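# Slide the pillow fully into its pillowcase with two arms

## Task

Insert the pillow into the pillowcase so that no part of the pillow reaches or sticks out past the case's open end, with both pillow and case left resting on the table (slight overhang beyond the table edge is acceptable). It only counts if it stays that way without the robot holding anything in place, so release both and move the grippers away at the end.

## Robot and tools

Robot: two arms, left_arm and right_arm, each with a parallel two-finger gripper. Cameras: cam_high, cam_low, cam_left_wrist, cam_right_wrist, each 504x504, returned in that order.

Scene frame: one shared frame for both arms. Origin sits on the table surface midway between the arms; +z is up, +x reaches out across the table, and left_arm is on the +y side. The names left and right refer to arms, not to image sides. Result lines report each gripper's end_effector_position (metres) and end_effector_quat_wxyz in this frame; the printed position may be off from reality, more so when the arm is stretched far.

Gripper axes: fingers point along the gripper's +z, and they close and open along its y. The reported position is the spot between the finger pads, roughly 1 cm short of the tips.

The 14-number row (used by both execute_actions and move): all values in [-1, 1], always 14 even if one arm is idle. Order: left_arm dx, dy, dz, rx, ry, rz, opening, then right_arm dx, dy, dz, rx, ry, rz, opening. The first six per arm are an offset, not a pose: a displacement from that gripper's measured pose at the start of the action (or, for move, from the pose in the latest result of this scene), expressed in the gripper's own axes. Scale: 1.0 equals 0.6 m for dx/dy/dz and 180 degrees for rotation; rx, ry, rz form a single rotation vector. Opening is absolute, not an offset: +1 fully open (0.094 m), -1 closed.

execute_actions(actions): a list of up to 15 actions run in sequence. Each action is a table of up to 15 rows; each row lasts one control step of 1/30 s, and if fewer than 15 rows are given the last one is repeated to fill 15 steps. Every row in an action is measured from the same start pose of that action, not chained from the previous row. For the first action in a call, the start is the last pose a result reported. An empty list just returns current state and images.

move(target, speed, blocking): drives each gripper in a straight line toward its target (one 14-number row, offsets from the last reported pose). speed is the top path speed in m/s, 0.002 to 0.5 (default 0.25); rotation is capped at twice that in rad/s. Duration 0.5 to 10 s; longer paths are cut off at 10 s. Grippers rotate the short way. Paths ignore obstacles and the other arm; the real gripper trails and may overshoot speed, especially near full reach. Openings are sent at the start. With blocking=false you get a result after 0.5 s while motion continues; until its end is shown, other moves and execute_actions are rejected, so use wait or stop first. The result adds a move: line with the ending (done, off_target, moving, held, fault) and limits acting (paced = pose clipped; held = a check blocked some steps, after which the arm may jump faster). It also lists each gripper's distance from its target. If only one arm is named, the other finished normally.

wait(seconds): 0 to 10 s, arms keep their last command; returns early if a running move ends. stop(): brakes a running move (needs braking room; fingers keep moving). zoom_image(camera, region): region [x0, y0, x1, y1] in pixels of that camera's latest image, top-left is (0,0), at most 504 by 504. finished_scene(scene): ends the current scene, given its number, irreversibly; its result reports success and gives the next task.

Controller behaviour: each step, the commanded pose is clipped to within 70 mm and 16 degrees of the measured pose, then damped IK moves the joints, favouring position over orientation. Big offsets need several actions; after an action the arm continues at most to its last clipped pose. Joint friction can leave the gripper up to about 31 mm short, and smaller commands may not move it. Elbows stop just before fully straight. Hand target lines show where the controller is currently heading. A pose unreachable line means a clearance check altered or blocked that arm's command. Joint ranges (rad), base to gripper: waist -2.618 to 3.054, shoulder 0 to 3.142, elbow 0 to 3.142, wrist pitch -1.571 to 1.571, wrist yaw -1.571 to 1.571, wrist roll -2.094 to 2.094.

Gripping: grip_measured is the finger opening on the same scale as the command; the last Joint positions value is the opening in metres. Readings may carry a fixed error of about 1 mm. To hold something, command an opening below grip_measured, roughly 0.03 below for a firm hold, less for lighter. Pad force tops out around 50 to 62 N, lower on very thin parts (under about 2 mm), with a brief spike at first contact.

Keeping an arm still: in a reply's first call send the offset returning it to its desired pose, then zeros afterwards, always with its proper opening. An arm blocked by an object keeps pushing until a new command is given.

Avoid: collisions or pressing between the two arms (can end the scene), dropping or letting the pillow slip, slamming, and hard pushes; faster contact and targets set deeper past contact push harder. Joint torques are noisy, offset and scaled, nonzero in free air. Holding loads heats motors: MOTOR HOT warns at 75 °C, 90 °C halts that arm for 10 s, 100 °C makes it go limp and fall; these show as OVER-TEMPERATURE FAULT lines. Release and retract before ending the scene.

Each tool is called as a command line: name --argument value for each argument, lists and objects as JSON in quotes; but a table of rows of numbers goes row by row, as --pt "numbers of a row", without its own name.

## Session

execute_actions --actions '[]'

Scene clock: 0.00 s.
left_arm: end_effector_position=(+0.4978, +0.6253, +0.2799) grip_measured=+1.000 end_effector_quat_wxyz=(+0.638, -0.593, +0.393, +0.295) | right_arm: end_effector_position=(+0.3423, -0.1641, +0.2750) grip_measured=+1.000 end_effector_quat_wxyz=(+0.390, +0.179, +0.681, +0.593)
Joint positions: left_arm=[ 0.115  2.068  1.584  0.45  -1.177 -0.585  0.094] | right_arm=[ 0.097  1.21   0.615  0.605 -0.557  1.251  0.094]
Joint velocities: left_arm=[ 0.002  0.017  0.012  0.022 -0.051 -0.022  0.   ] | right_arm=[-0.007 -0.002  0.002 -0.066  0.037 -0.022  0.   ]
Joint torques (N m, as the arm reports them, + toward a larger angle): no reading
Motor temperatures (°C, as the motors report them): left_arm=[20 27 22 27 18 19] | right_arm=[17 31 24 22 20 18]
Hand target (left_arm): +0.498, +0.625, +0.280; +0.638, -0.593, +0.393, +0.295
Hand target (right_arm): +0.342, -0.164, +0.275; +0.390, +0.179, +0.681, +0.593

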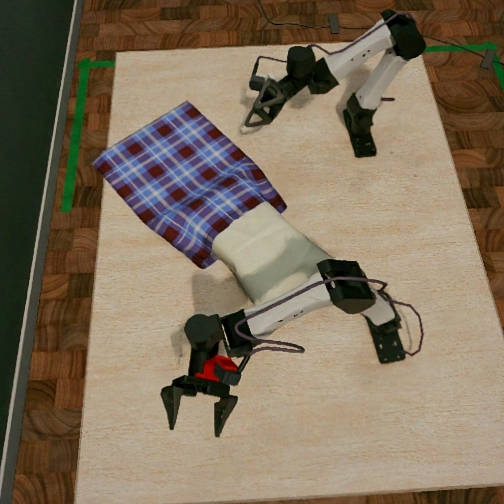

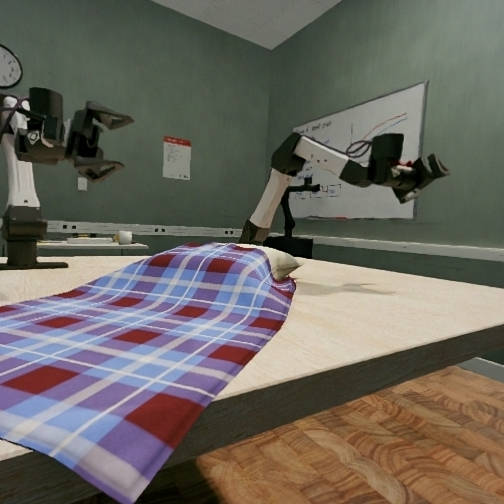

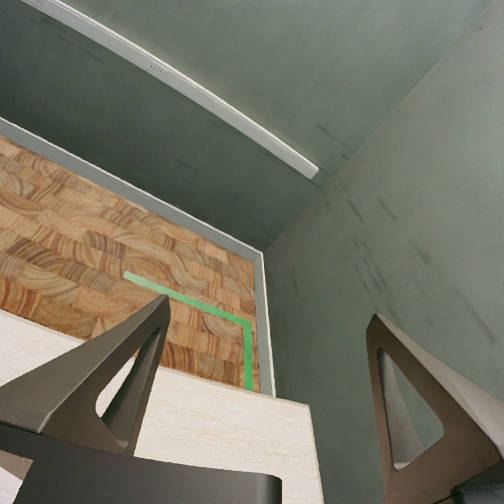

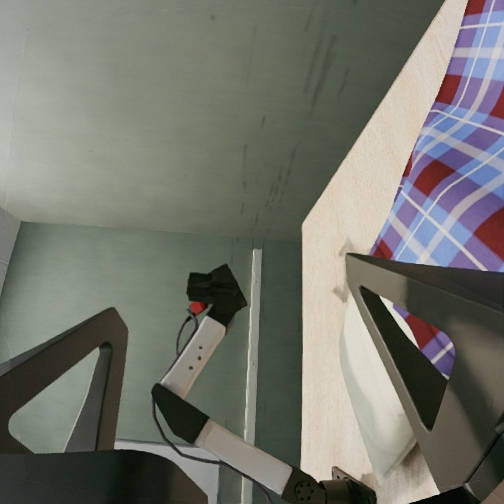

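move --target '[0.265,0.097,-0.79,0.238,0.515,0.479,0.2,0.295,-0.208,-0.017,0.424,0.279,-0.128,0.2]' --speed 0.35

move --target '[-0.03,-0.03,0.07,0,-0.04,-0.22,0.2,0,0,0.03,0,0,-0.22,0.2]' --speed 0.35

Scene clock: 14.93 s.
left_arm: end_effector_position=(+0.4608, +0.1498, +0.1144) grip_measured=+0.202 end_effector_quat_wxyz=(+0.037, -0.009, +0.999, -0.014) | right_arm: end_effector_position=(+0.2468, -0.0824, +0.0992) grip_measured=+0.201 end_effector_quat_wxyz=(+0.003, -0.011, +1.000, -0.011)
Joint positions: left_arm=[-0.544  2.435  2.496 -1.552 -0.005 -0.437  0.056] | right_arm=[ 0.66   1.91   1.601 -1.272  0.019  0.717  0.056]
Joint velocities: left_arm=[-0.017 -0.002 -0.017 -0.051  0.022  0.037  0.   ] | right_arm=[ 0.002 -0.002  0.007  0.051 -0.051  0.022  0.001]
Joint torques (N m, as the arm reports them, + toward a larger angle): left_arm=[ -0.32 -12.94   8.51   0.36   0.06   0.06] | right_arm=[ 0.61 -9.57  8.42  0.36  0.15  0.  ]
Motor temperatures (°C, as the motors report them): left_arm=[20 31 24 29 18 19] | right_arm=[17 31 26 25 20 18]
Hand target (left_arm): +0.461, +0.147, +0.119; +0.039, -0.004, +0.999, -0.020
Hand target (right_arm): +0.249, -0.079, +0.103; +0.008, -0.010, +1.000, -0.012
Off the commanded pose (left_arm): 0.006 m, 5 deg.
Off the commanded pose (right_arm): 0.008 m, 2 deg.
joint sent to its limit (left arm) — the command would take joint 4 (wrist pitch) past its lower limit, so that joint was sent only as far as its limit.
move: off_target (left_arm)

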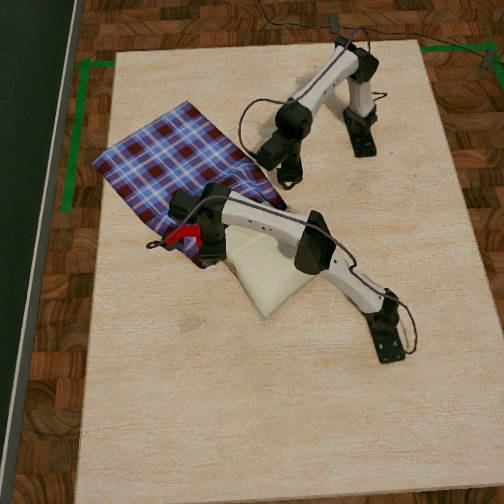

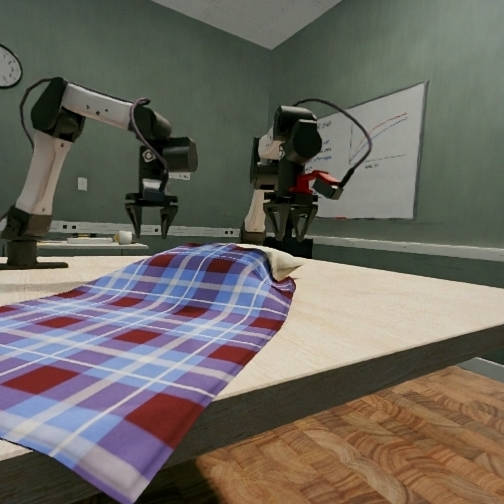

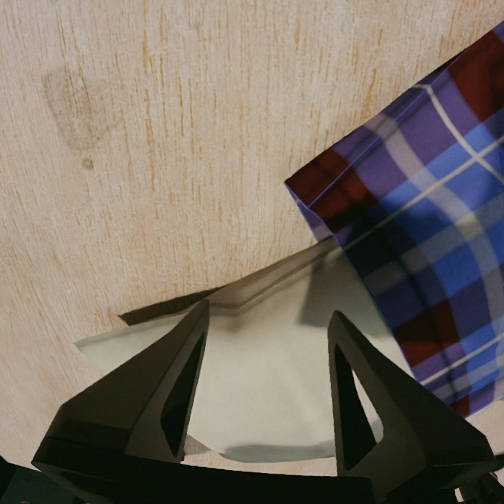

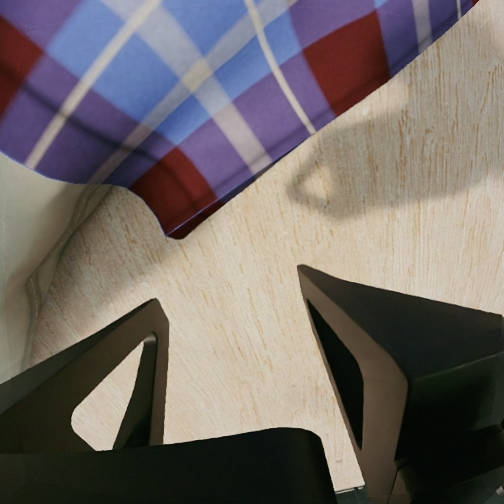

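Scene clock: 16.63 s.
left_arm: end_effector_position=(+0.4814, +0.1340, +0.0690) grip_measured=+0.202 end_effector_quat_wxyz=(+0.081, -0.346, +0.934, -0.021) | right_arm: end_effector_position=(+0.2478, -0.0816, +0.0886) grip_measured=+0.201 end_effector_quat_wxyz=(+0.003, -0.343, +0.939, -0.009)
Joint positions: left_arm=[-0.585  2.435  2.302 -1.295 -0.09  -1.163  0.056] | right_arm=[ 0.66   1.91   1.559 -1.221  0.019  0.037  0.056]
Joint velocities: left_arm=[ 0.012 -0.002 -0.002 -0.022  0.007  0.051  0.001] | right_arm=[ 0.002 -0.007 -0.012  0.037 -0.051 -0.037  0.   ]
Joint torques (N m, as the arm reports them, + toward a larger angle): left_arm=[ -0.83 -14.81   5.91   0.64  -0.15  -0.1 ] | right_arm=[ 0.07 -9.84  5.07  0.62  0.03 -0.12]
Motor temperatures (°C, as the motors report them): left_arm=[20 32 24 29 18 19] | right_arm=[17 31 26 24 20 18]
Hand target (left_arm): +0.482, +0.131, +0.074; +0.091, -0.348, +0.933, -0.025
Hand target (right_arm): +0.247, -0.083, +0.081; -0.001, -0.349, +0.937, -0.011
Off the commanded pose (left_arm): 0.006 m, 1 deg.
Off the commanded pose (right_arm): 0.008 m, 1 deg.
move: done

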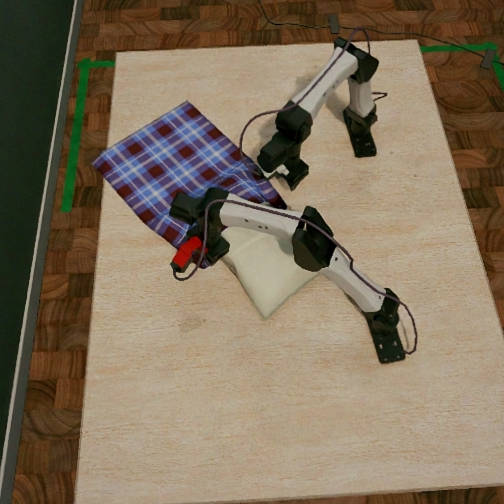

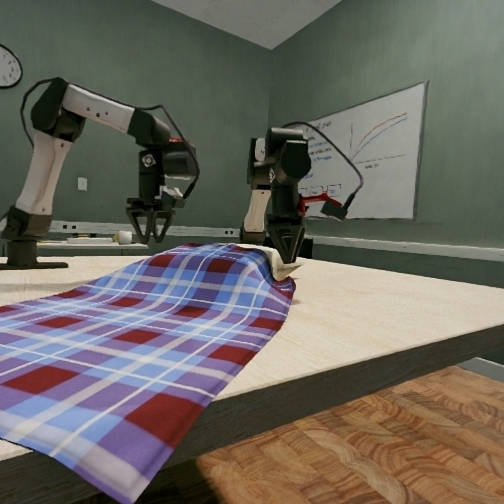

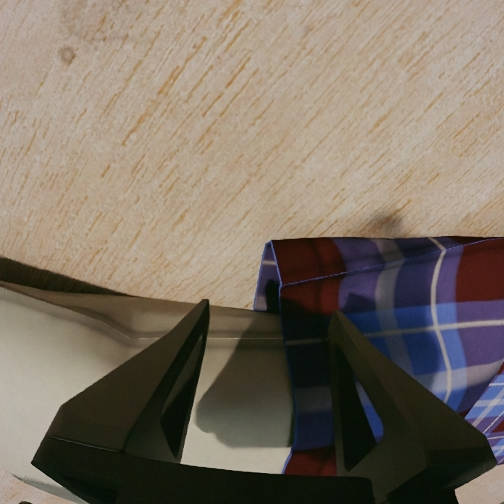

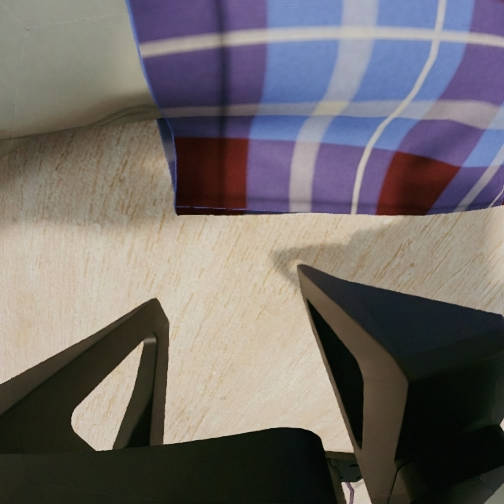

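move --target '[0.02,-0.04,0.085,0,0,0,0.2,-0.045,0.02,0.125,0,0,0,0.2]' --speed 0.08

Scene clock: 22.03 s.
left_arm: end_effector_position=(+0.4906, +0.1168, +0.0148) grip_measured=+0.202 end_effector_quat_wxyz=(+0.070, -0.346, +0.936, -0.010) | right_arm: end_effector_position=(+0.2658, -0.0566, +0.0218) grip_measured=+0.201 end_effector_quat_wxyz=(+0.006, -0.343, +0.939, -0.008)
Joint positions: left_arm=[-0.607  2.578  2.353 -1.237 -0.09  -1.184  0.056] | right_arm=[ 0.676  2.072  1.52  -1.013  0.019  0.054  0.056]
Joint velocities: left_arm=[ 0.007  0.007 -0.012 -0.037  0.037 -0.022 -0.   ] | right_arm=[-0.037  0.002  0.012  0.022 -0.022 -0.037 -0.002]
Joint torques (N m, as the arm reports them, + toward a larger angle): left_arm=[ -0.87 -13.87   8.94   0.56  -0.11  -0.1 ] | right_arm=[  0.69 -11.1    4.82   0.65   0.04   0.01]
Motor temperatures (°C, as the motors report them): left_arm=[20 34 24 28 18 19] | right_arm=[17 32 26 24 20 18]
Hand target (left_arm): +0.496, +0.110, +0.019; +0.081, -0.346, +0.934, -0.021
Hand target (right_arm): +0.262, -0.055, +0.014; +0.003, -0.343, +0.939, -0.009
Off the commanded pose (left_arm): 0.011 m, 2 deg.
Off the commanded pose (right_arm): 0.009 m, 0 deg.
move: off_target (left_arm)

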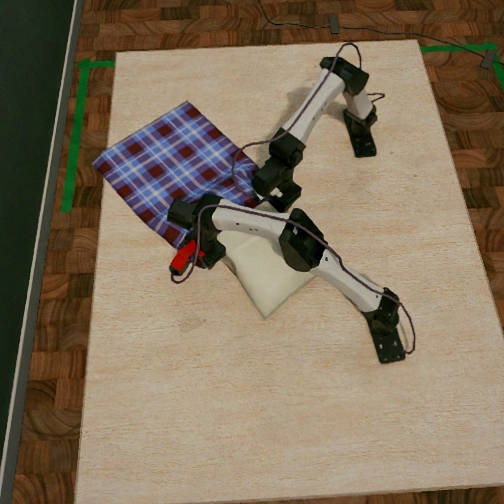

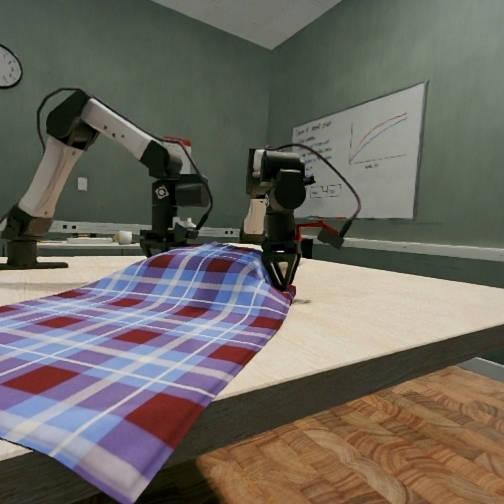

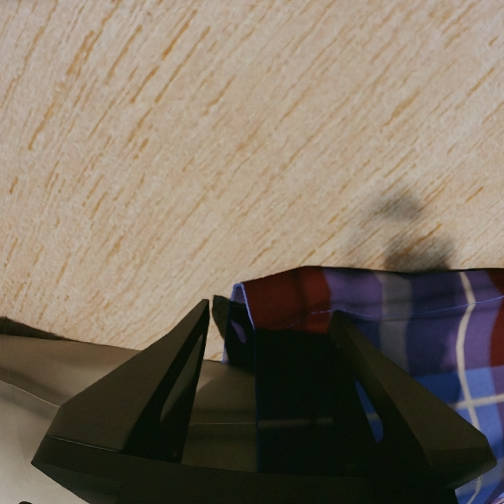

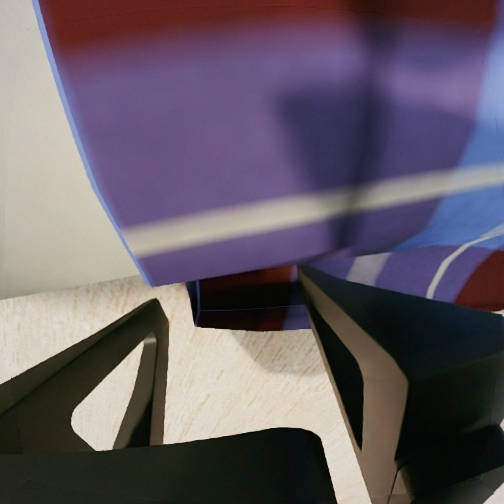

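move --target '[0.01,-0.015,0.025,0,0,0,0.2,0,-0.015,0.035,0,0,0,0.2]' --speed 0.05

move --target '[0,0,0,0,0,0,-1,0,0,0,0,0,0,-1]'

Scene clock: 27.80 s.
left_arm: end_effector_position=(+0.4925, +0.1146, +0.0094) grip_measured=+0.202 end_effector_quat_wxyz=(+0.071, -0.347, +0.935, -0.007) | right_arm: end_effector_position=(+0.2711, -0.0591, +0.0095) grip_measured=+0.201 end_effector_quat_wxyz=(+0.011, -0.342, +0.939, -0.006)
Joint positions: left_arm=[-0.611  2.604  2.382 -1.244 -0.096 -1.189  0.056] | right_arm=[ 0.662  2.087  1.492 -0.96   0.019  0.042  0.056]
Joint velocities: left_arm=[ 0.002 -0.012  0.022  0.037 -0.081 -0.022  0.   ] | right_arm=[ 0.017 -0.007 -0.002  0.022  0.051 -0.066  0.001]
Joint torques (N m, as the arm reports them, + toward a larger angle): left_arm=[ -1.09 -12.17   8.35   0.59  -0.05  -0.12] | right_arm=[ -0.46 -10.87   4.78   0.69   0.05  -0.19]
Motor temperatures (°C, as the motors report them): left_arm=[20 36 25 28 18 19] | right_arm=[17 33 26 23 20 18]
Hand target (left_arm): +0.494, +0.107, -0.000; +0.070, -0.346, +0.936, -0.010
Hand target (right_arm): +0.272, -0.063, +0.001; +0.006, -0.343, +0.939, -0.007
Off the commanded pose (left_arm): 0.013 m, 0 deg.
Off the commanded pose (right_arm): 0.010 m, 1 deg.
move: off_target (left_arm)

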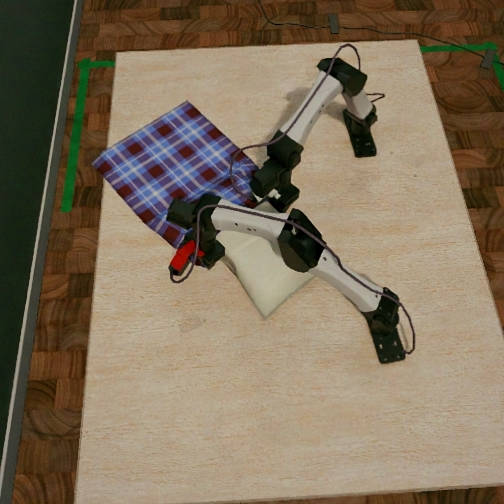

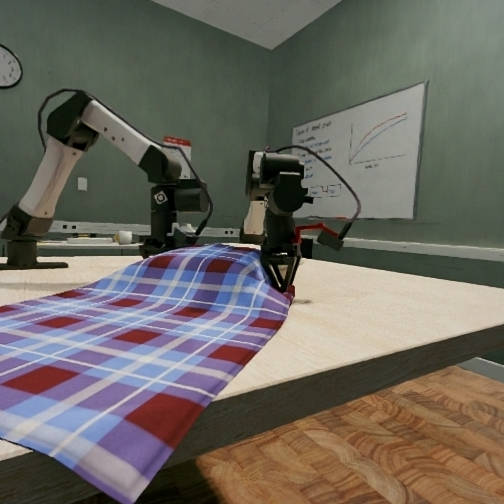

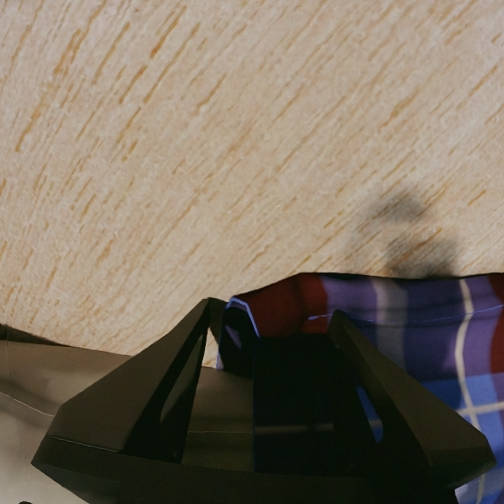

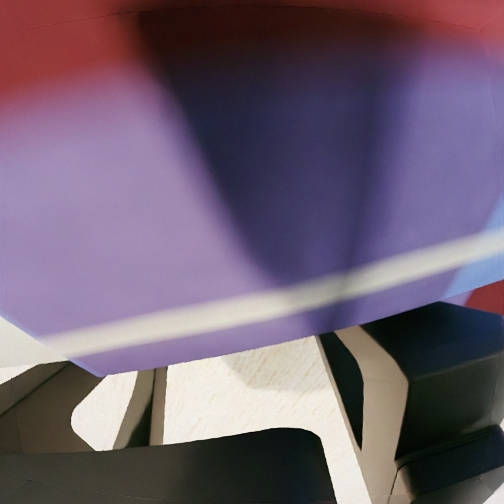

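Scene clock: 28.30 s.
left_arm: end_effector_position=(+0.4941, +0.1137, +0.0096) grip_measured=-0.979 end_effector_quat_wxyz=(+0.073, -0.347, +0.935, -0.010) | right_arm: end_effector_position=(+0.2711, -0.0591, +0.0095) grip_measured=-0.976 end_effector_quat_wxyz=(+0.011, -0.342, +0.939, -0.006)
Joint positions: left_arm=[-0.611  2.604  2.382 -1.236 -0.096 -1.189  0.001] | right_arm=[ 0.662  2.087  1.492 -0.96   0.019  0.042  0.001]
Joint velocities: left_arm=[ 0.007 -0.007  0.002 -0.051 -0.037 -0.007  0.   ] | right_arm=[-0.007  0.022 -0.002  0.095 -0.022 -0.022 -0.001]
Joint torques (N m, as the arm reports them, + toward a larger angle): left_arm=[ -0.1  -14.33   7.14   0.39  -0.09  -0.01] | right_arm=[  0.24 -11.97   6.17   0.54   0.02  -0.05]
Motor temperatures (°C, as the motors report them): left_arm=[20 36 25 28 18 19] | right_arm=[17 34 26 23 20 18]
Hand target (left_arm): +0.493, +0.115, +0.009; +0.071, -0.347, +0.935, -0.007
Hand target (right_arm): +0.271, -0.059, +0.009; +0.011, -0.342, +0.939, -0.006
Off the commanded pose (left_arm): 0.002 m, 0 deg.
Off the commanded pose (right_arm): 0.000 m, 0 deg.
move: done

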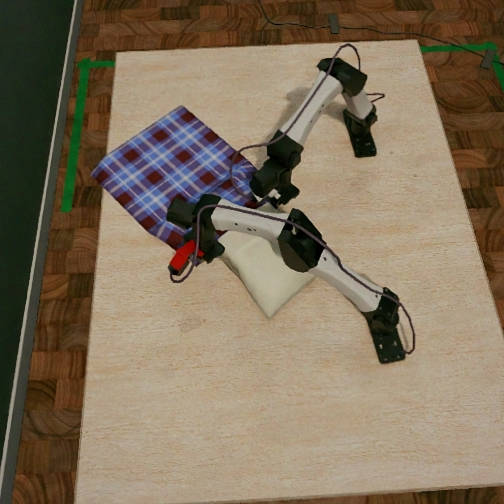

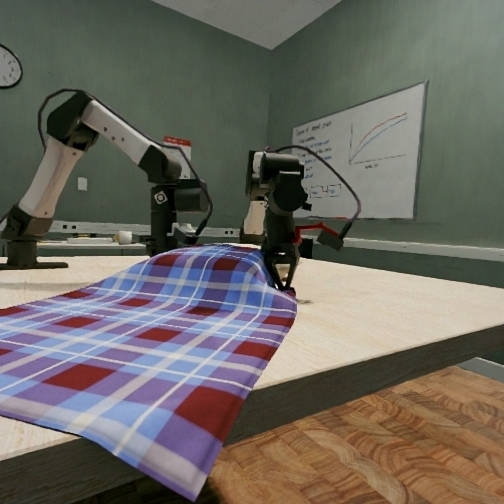

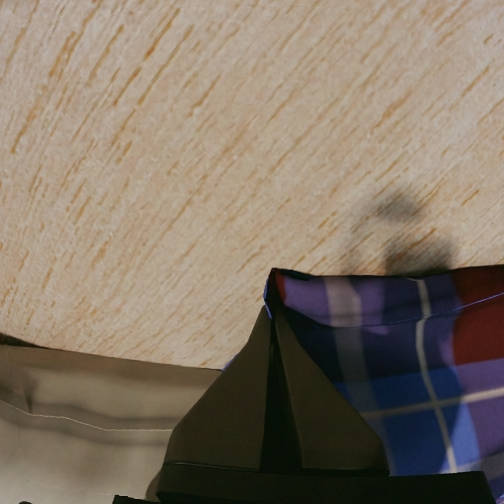

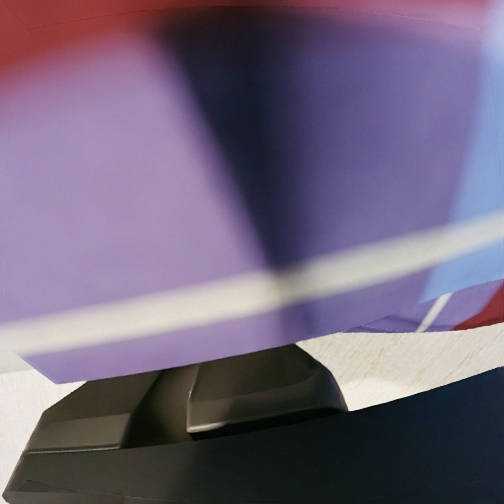

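move --target '[0.15,0.33,-0.105,0,0.04,0,-1,0.19,0.33,-0.07,0,-0.12,0,-1]' --speed 0.1

Scene clock: 37.10 s.
left_arm: end_effector_position=(+0.2879, +0.1977, +0.0468) grip_measured=-0.979 end_effector_quat_wxyz=(+0.005, -0.343, +0.939, -0.029) | right_arm: end_effector_position=(+0.0638, +0.0194, +0.0408) grip_measured=-0.977 end_effector_quat_wxyz=(+0.193, -0.340, +0.919, +0.043)
Joint positions: left_arm=[-0.611  1.701  1.126 -0.945  0.031 -1.185  0.001] | right_arm=[ 1.403  1.709  1.044 -0.652  0.311  0.733  0.001]
Joint velocities: left_arm=[-0.002 -0.007 -0.007 -0.022  0.051  0.037 -0.001] | right_arm=[-0.007 -0.002 -0.012 -0.007 -0.081  0.051 -0.   ]
Joint torques (N m, as the arm reports them, + toward a larger angle): left_arm=[ 1.11 -8.63  5.72  0.43 -0.1   0.07] | right_arm=[  0.85 -11.05   5.24   1.04   0.17   0.01]
Motor temperatures (°C, as the motors report them): left_arm=[20 39 25 27 18 19] | right_arm=[17 36 26 23 20 18]
Hand target (left_arm): +0.290, +0.203, +0.049; +0.014, -0.345, +0.938, -0.031
Hand target (right_arm): +0.061, +0.019, +0.045; +0.198, -0.337, +0.919, +0.053
Off the commanded pose (left_arm): 0.006 m, 1 deg.
Off the commanded pose (right_arm): 0.010 m, 2 deg.
move: done

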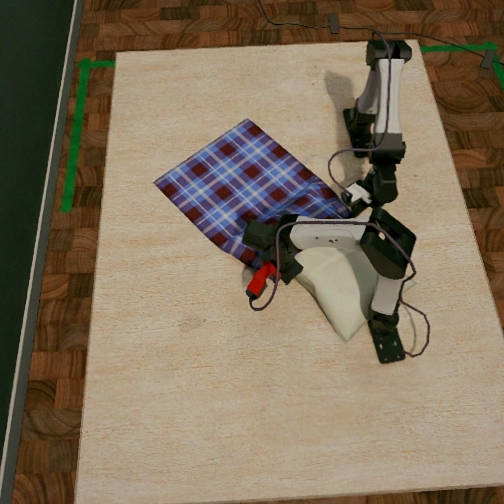

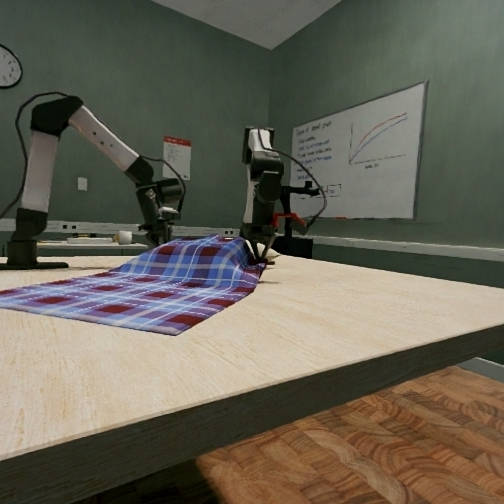

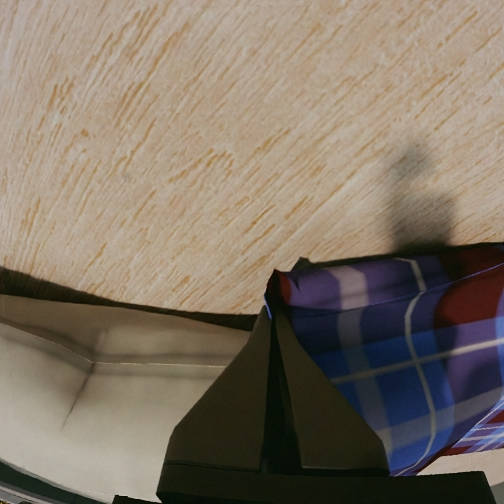

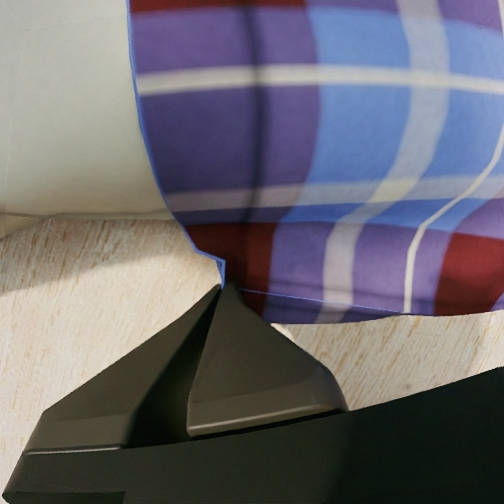

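Pillow against base. Pull on.

move --target '[-0.015,0.27,-0.01,0,0.03,0,-1,0.01,0.27,-0.025,-0.08,0,0,-1]' --speed 0.06

Scene clock: 44.97 s.
left_arm: end_effector_position=(+0.1925, +0.3210, +0.0452) grip_measured=-0.979 end_effector_quat_wxyz=(-0.048, -0.341, +0.937, -0.058) | right_arm: end_effector_position=(-0.0295, +0.1237, +0.0420) grip_measured=-0.977 end_effector_quat_wxyz=(+0.170, -0.356, +0.910, +0.131)
Joint positions: left_arm=[-0.122  1.28   0.728 -1.071  0.142 -0.689  0.001] | right_arm=[ 1.615  1.974  1.375 -0.622  0.261  0.901  0.001]
Joint velocities: left_arm=[ 0.002 -0.007 -0.002  0.007 -0.022  0.022  0.001] | right_arm=[ 0.002 -0.007  0.002  0.007  0.007  0.007 -0.   ]
Joint torques (N m, as the arm reports them, + toward a larger angle): left_arm=[ 1.11 -4.72  5.78  0.24 -0.2   0.07] | right_arm=[  1.57 -10.29   8.94   1.35  -0.15   0.05]
Motor temperatures (°C, as the motors report them): left_arm=[20 38 25 27 18 19] | right_arm=[17 36 26 23 20 18]
Hand target (left_arm): +0.191, +0.328, +0.045; -0.038, -0.341, +0.938, -0.046
Hand target (right_arm): -0.048, +0.136, +0.047; +0.153, -0.362, +0.906, +0.158
Off the commanded pose (left_arm): 0.007 m, 2 deg.
Off the commanded pose (right_arm): 0.024 m, 4 deg.
move: off_target (right_arm)

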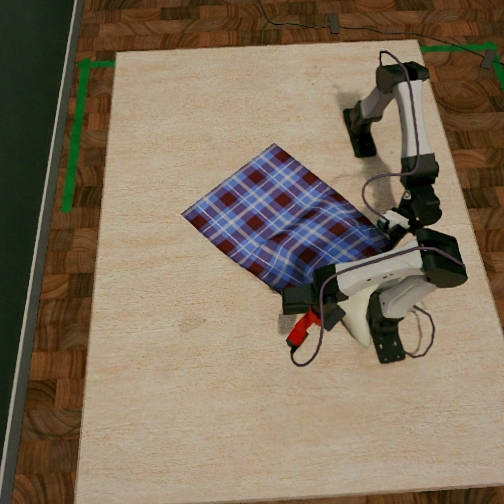

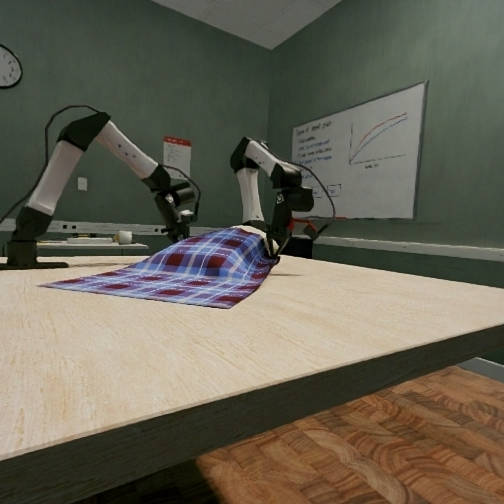

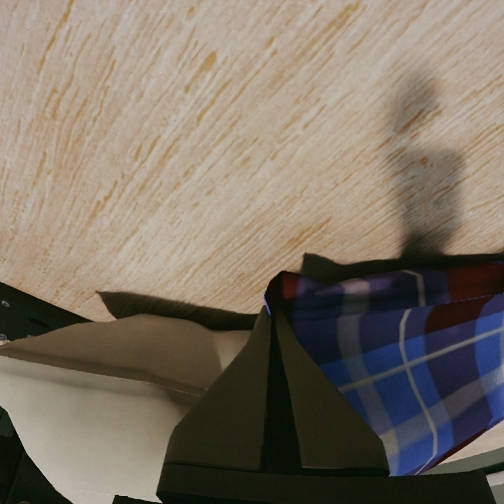

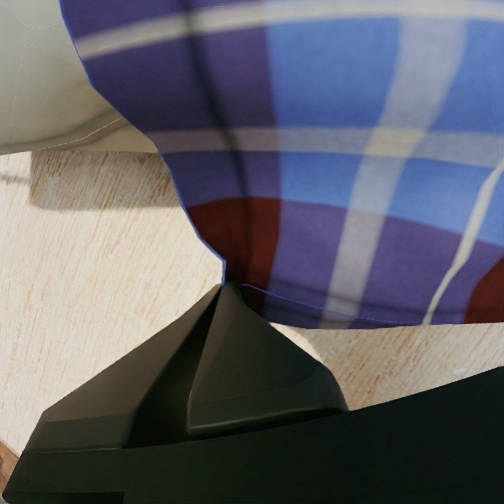

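move --target '[0,0.2,-0.016,0,0.08,0,-1,0,0.22,0.02,-0.1,0,0,-1]' --speed 0.05

Scene clock: 57.23 s.
left_arm: end_effector_position=(+0.1139, +0.4031, +0.0451) grip_measured=-0.979 end_effector_quat_wxyz=(-0.168, -0.334, +0.919, -0.120) | right_arm: end_effector_position=(-0.0965, +0.2078, +0.0396) grip_measured=-0.977 end_effector_quat_wxyz=(+0.131, -0.373, +0.887, +0.238)
Joint positions: left_arm=[ 0.592  1.4    0.738 -1.313  0.1    0.041  0.001] | right_arm=[ 1.687  2.178  1.614 -0.476  0.155  0.929  0.001]
Joint velocities: left_arm=[ 0.017 -0.012  0.007 -0.022 -0.037  0.066  0.   ] | right_arm=[ 0.022  0.007 -0.017 -0.051 -0.007 -0.066  0.   ]
Joint torques (N m, as the arm reports them, + toward a larger angle): left_arm=[ 0.89 -2.75  7.69 -0.3  -0.23  0.07] | right_arm=[  1.5  -12.67   9.42   1.86  -0.15   0.  ]
Motor temperatures (°C, as the motors report them): left_arm=[20 35 25 26 18 19] | right_arm=[17 37 28 24 20 18]
Hand target (left_arm): +0.116, +0.415, +0.046; -0.163, -0.332, +0.924, -0.101
Hand target (right_arm): -0.118, +0.221, +0.050; +0.114, -0.377, +0.878, +0.272
Off the commanded pose (left_arm): 0.011 m, 2 deg.
Off the commanded pose (right_arm): 0.027 m, 5 deg.
move: off_target (left_arm, right_arm)

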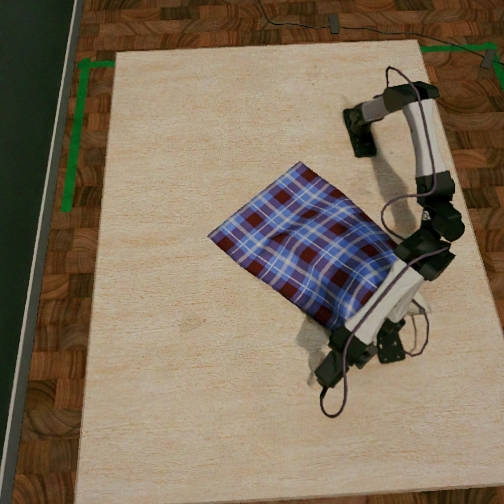

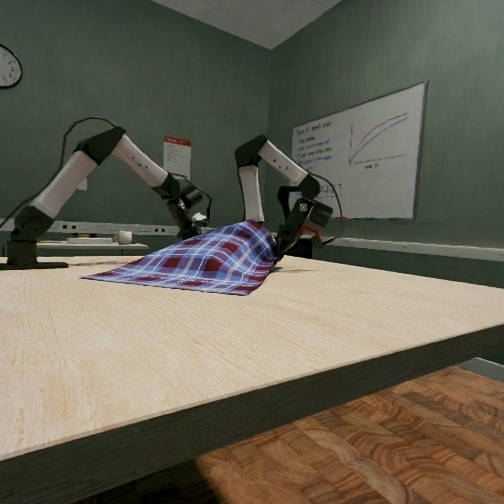

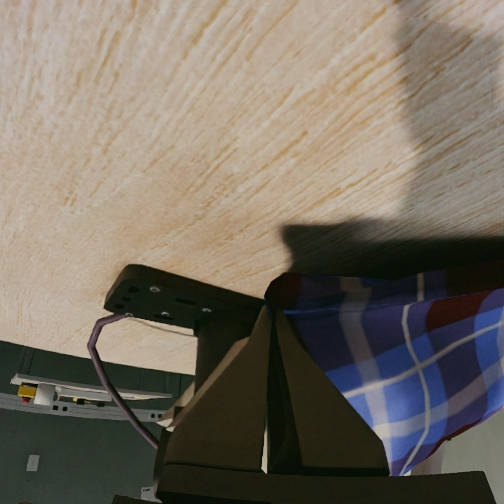

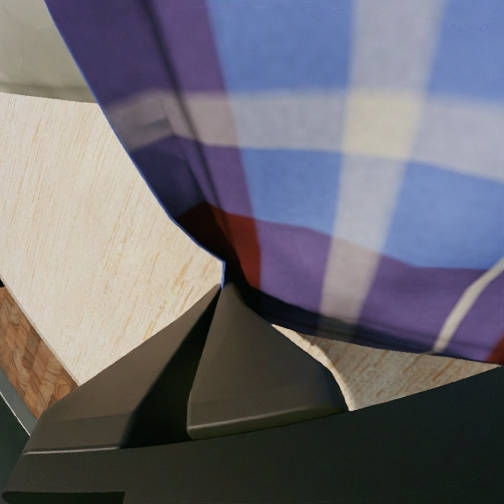

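move --target '[0.118,-0.477,-0.357,0.2,-0.1,0,-1,-0.223,-0.277,-0.505,0,-0.1,0,-1]' --speed 0.09

Scene clock: 76.53 s.
left_arm: end_effector_position=(+0.2906, +0.2176, +0.2891) grip_measured=-0.979 end_effector_quat_wxyz=(+0.063, -0.388, +0.857, -0.333) | right_arm: end_effector_position=(+0.1017, +0.0270, +0.2653) grip_measured=-0.977 end_effector_quat_wxyz=(+0.241, -0.329, +0.872, +0.270)
Joint positions: left_arm=[-0.304  1.301  1.545 -1.284  0.466 -1.155  0.001] | right_arm=[ 1.172  1.347  1.412 -0.896  0.031  0.515  0.001]
Joint velocities: left_arm=[-0.017 -0.002 -0.002 -0.007 -0.037 -0.066 -0.   ] | right_arm=[ 0.002  0.017  0.002 -0.037 -0.037 -0.051  0.   ]
Joint torques (N m, as the arm reports them, + toward a larger angle): left_arm=[-0.68 -3.15  9.08  1.39  0.11 -0.04] | right_arm=[-0.74 -7.89  9.66  1.88 -0.04 -0.17]
Motor temperatures (°C, as the motors report them): left_arm=[20 32 26 26 18 19] | right_arm=[17 41 30 26 20 18]
Hand target (left_arm): +0.301, +0.216, +0.298; +0.083, -0.383, +0.854, -0.343
Hand target (right_arm): +0.104, +0.026, +0.289; +0.260, -0.327, +0.860, +0.294
Off the commanded pose (left_arm): 0.014 m, 3 deg.
Off the commanded pose (right_arm): 0.033 m, 4 deg.
move: off_target (left_arm, right_arm)

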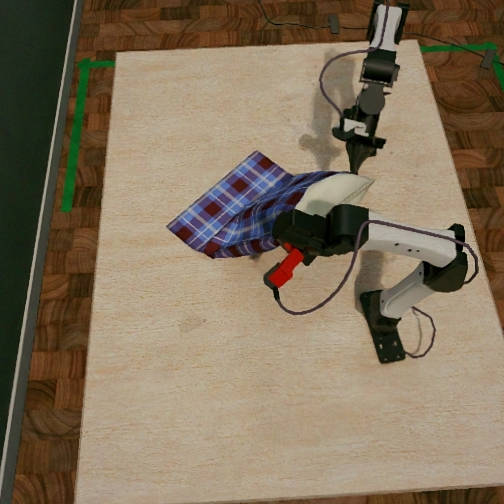

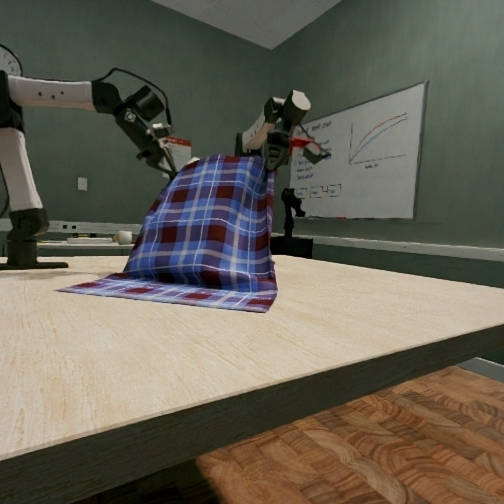

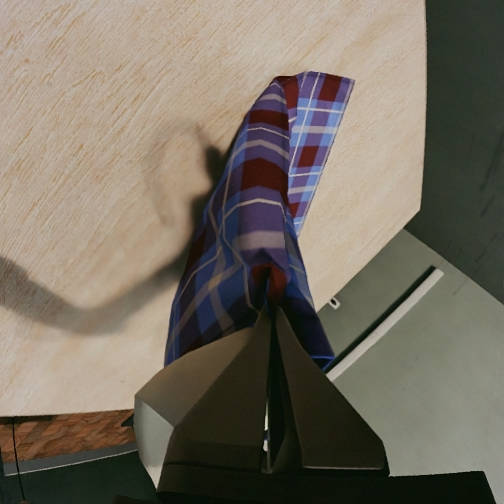

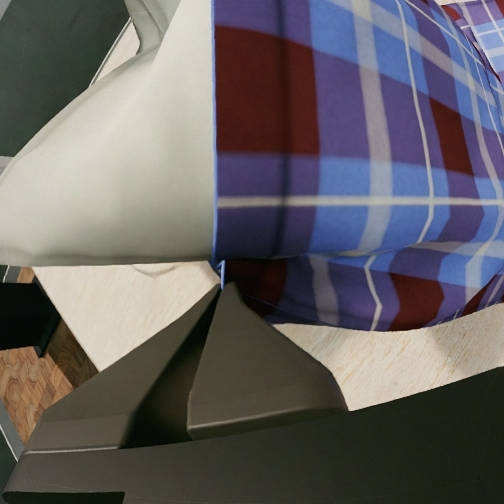

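move --target '[0.04,-0.165,-0.2,0.1,0,0,-1,-0.16,0.08,-0.2,0,-0.08,0,-1]' --speed 0.12

Scene clock: 105.27 s.
left_arm: end_effector_position=(+0.2898, +0.2153, +0.4388) grip_measured=-0.979 end_effector_quat_wxyz=(+0.117, -0.375, +0.801, -0.452) | right_arm: end_effector_position=(+0.1050, +0.0174, +0.4157) grip_measured=-0.977 end_effector_quat_wxyz=(+0.340, -0.298, +0.841, +0.296)
Joint positions: left_arm=[-0.237  1.449  2.2   -1.511  0.612 -1.257  0.001] | right_arm=[ 1.238  1.477  2.068 -1.242  0.208  0.532  0.001]
Joint velocities: left_arm=[ 0.017 -0.007 -0.007 -0.022  0.007 -0.022  0.001] | right_arm=[-0.012 -0.012 -0.012  0.022  0.066 -0.007  0.   ]
Joint torques (N m, as the arm reports them, + toward a larger angle): left_arm=[ 0.7  -2.83  7.11  1.51  0.31 -0.01] | right_arm=[ 0.92 -3.69  7.91  2.19  0.2   0.  ]
Motor temperatures (°C, as the motors report them): left_arm=[20 29 28 29 18 19] | right_arm=[17 38 33 27 20 18]
Hand target (left_arm): +0.292, +0.215, +0.447; +0.123, -0.372, +0.795, -0.463
Hand target (right_arm): +0.104, +0.022, +0.427; +0.349, -0.292, +0.835, +0.309
Off the commanded pose (left_arm): 0.008 m, 2 deg.
Off the commanded pose (right_arm): 0.013 m, 2 deg.
move: off_target (right_arm)

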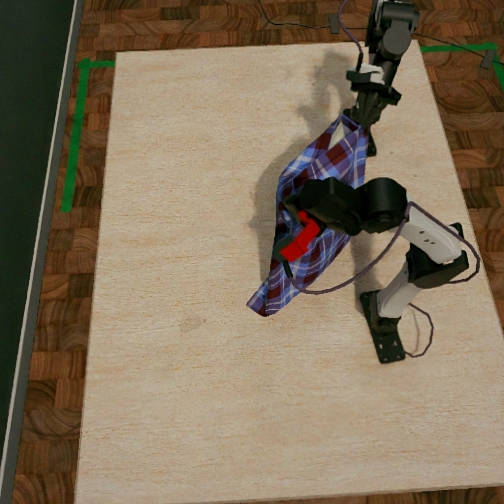

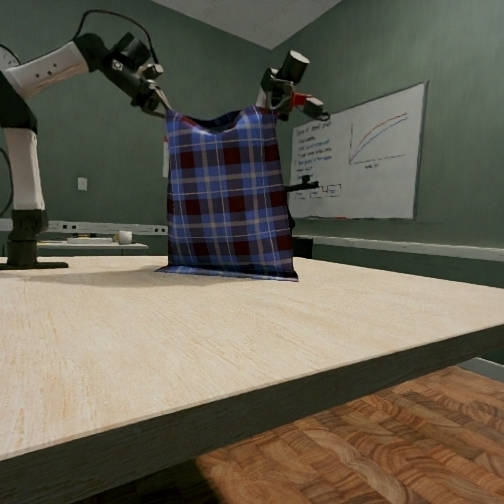

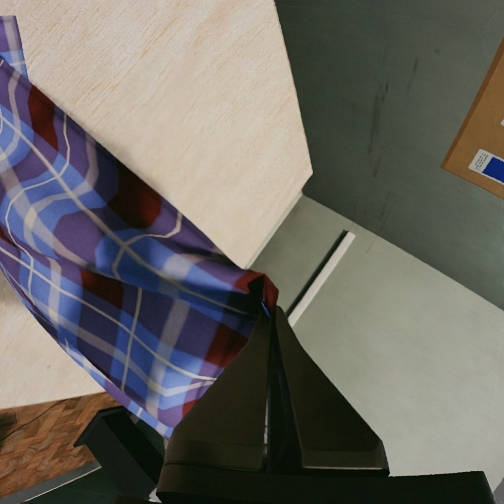

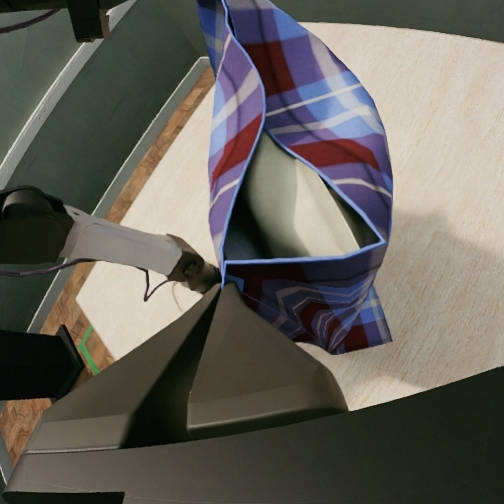

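move --target '[0.29,0.04,-0.12,0.1,-0.1,-0.07,-1,-0.03,-0.135,-0.22,0,-0.08,0,-1]' --speed 0.12

Scene clock: 124.13 s.
left_arm: end_effector_position=(+0.1110, +0.1355, +0.4819) grip_measured=-0.979 end_effector_quat_wxyz=(+0.267, -0.369, +0.644, -0.615) | right_arm: end_effector_position=(+0.1258, -0.1185, +0.4688) grip_measured=-0.977 end_effector_quat_wxyz=(+0.420, -0.256, +0.808, +0.324)
Joint positions: left_arm=[-2.11   1.025  1.639 -1.033 -1.32  -2.09   0.001] | right_arm=[ 0.842  1.139  1.983 -1.296 -0.039  0.332  0.001]
Joint velocities: left_arm=[ 0.002 -0.007 -0.032  0.081 -0.066  0.051 -0.001] | right_arm=[-0.007  0.007 -0.012 -0.007 -0.037 -0.007  0.001]
Joint torques (N m, as the arm reports them, + toward a larger angle): left_arm=[-0.84 -1.52  4.47  1.44 -0.34  0.02] | right_arm=[-0.71 -2.22  4.31  2.44 -0.05 -0.2 ]
Motor temperatures (°C, as the motors report them): left_arm=[20 28 27 31 18 19] | right_arm=[17 35 32 29 20 18]
Hand target (left_arm): +0.113, +0.140, +0.486; +0.259, -0.382, +0.629, -0.625
Hand target (right_arm): +0.124, -0.123, +0.479; +0.438, -0.254, +0.795, +0.334
Off the commanded pose (left_arm): 0.014 m, 19 deg; orientation clipped at the last step of the last action.
Off the commanded pose (right_arm): 0.016 m, 3 deg.
joint sent to its limit (left arm) — the command would take joint 6 (wrist roll) past its lower limit, so that joint was sent only as far as its limit.
move: off_target (left_arm, right_arm); limits=paced

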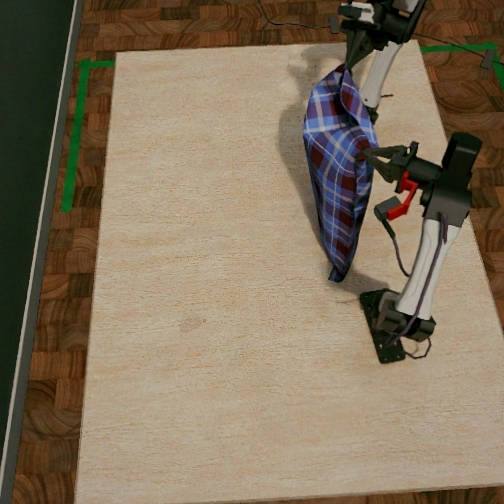

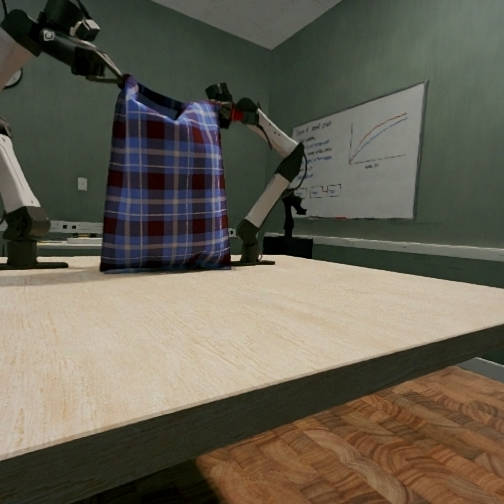

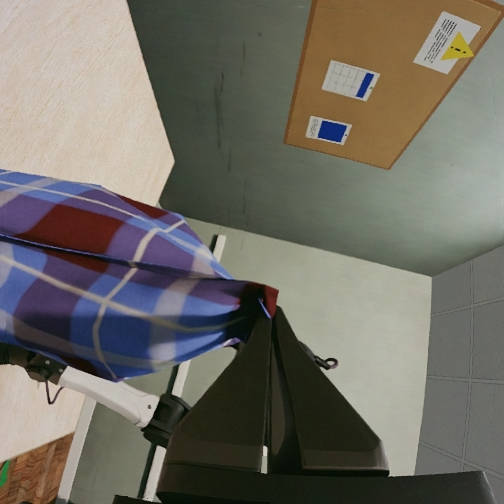

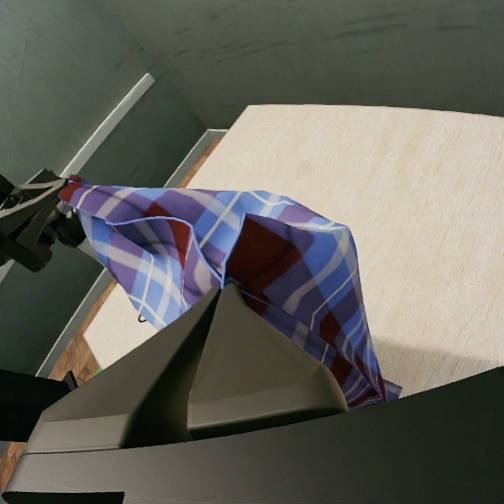

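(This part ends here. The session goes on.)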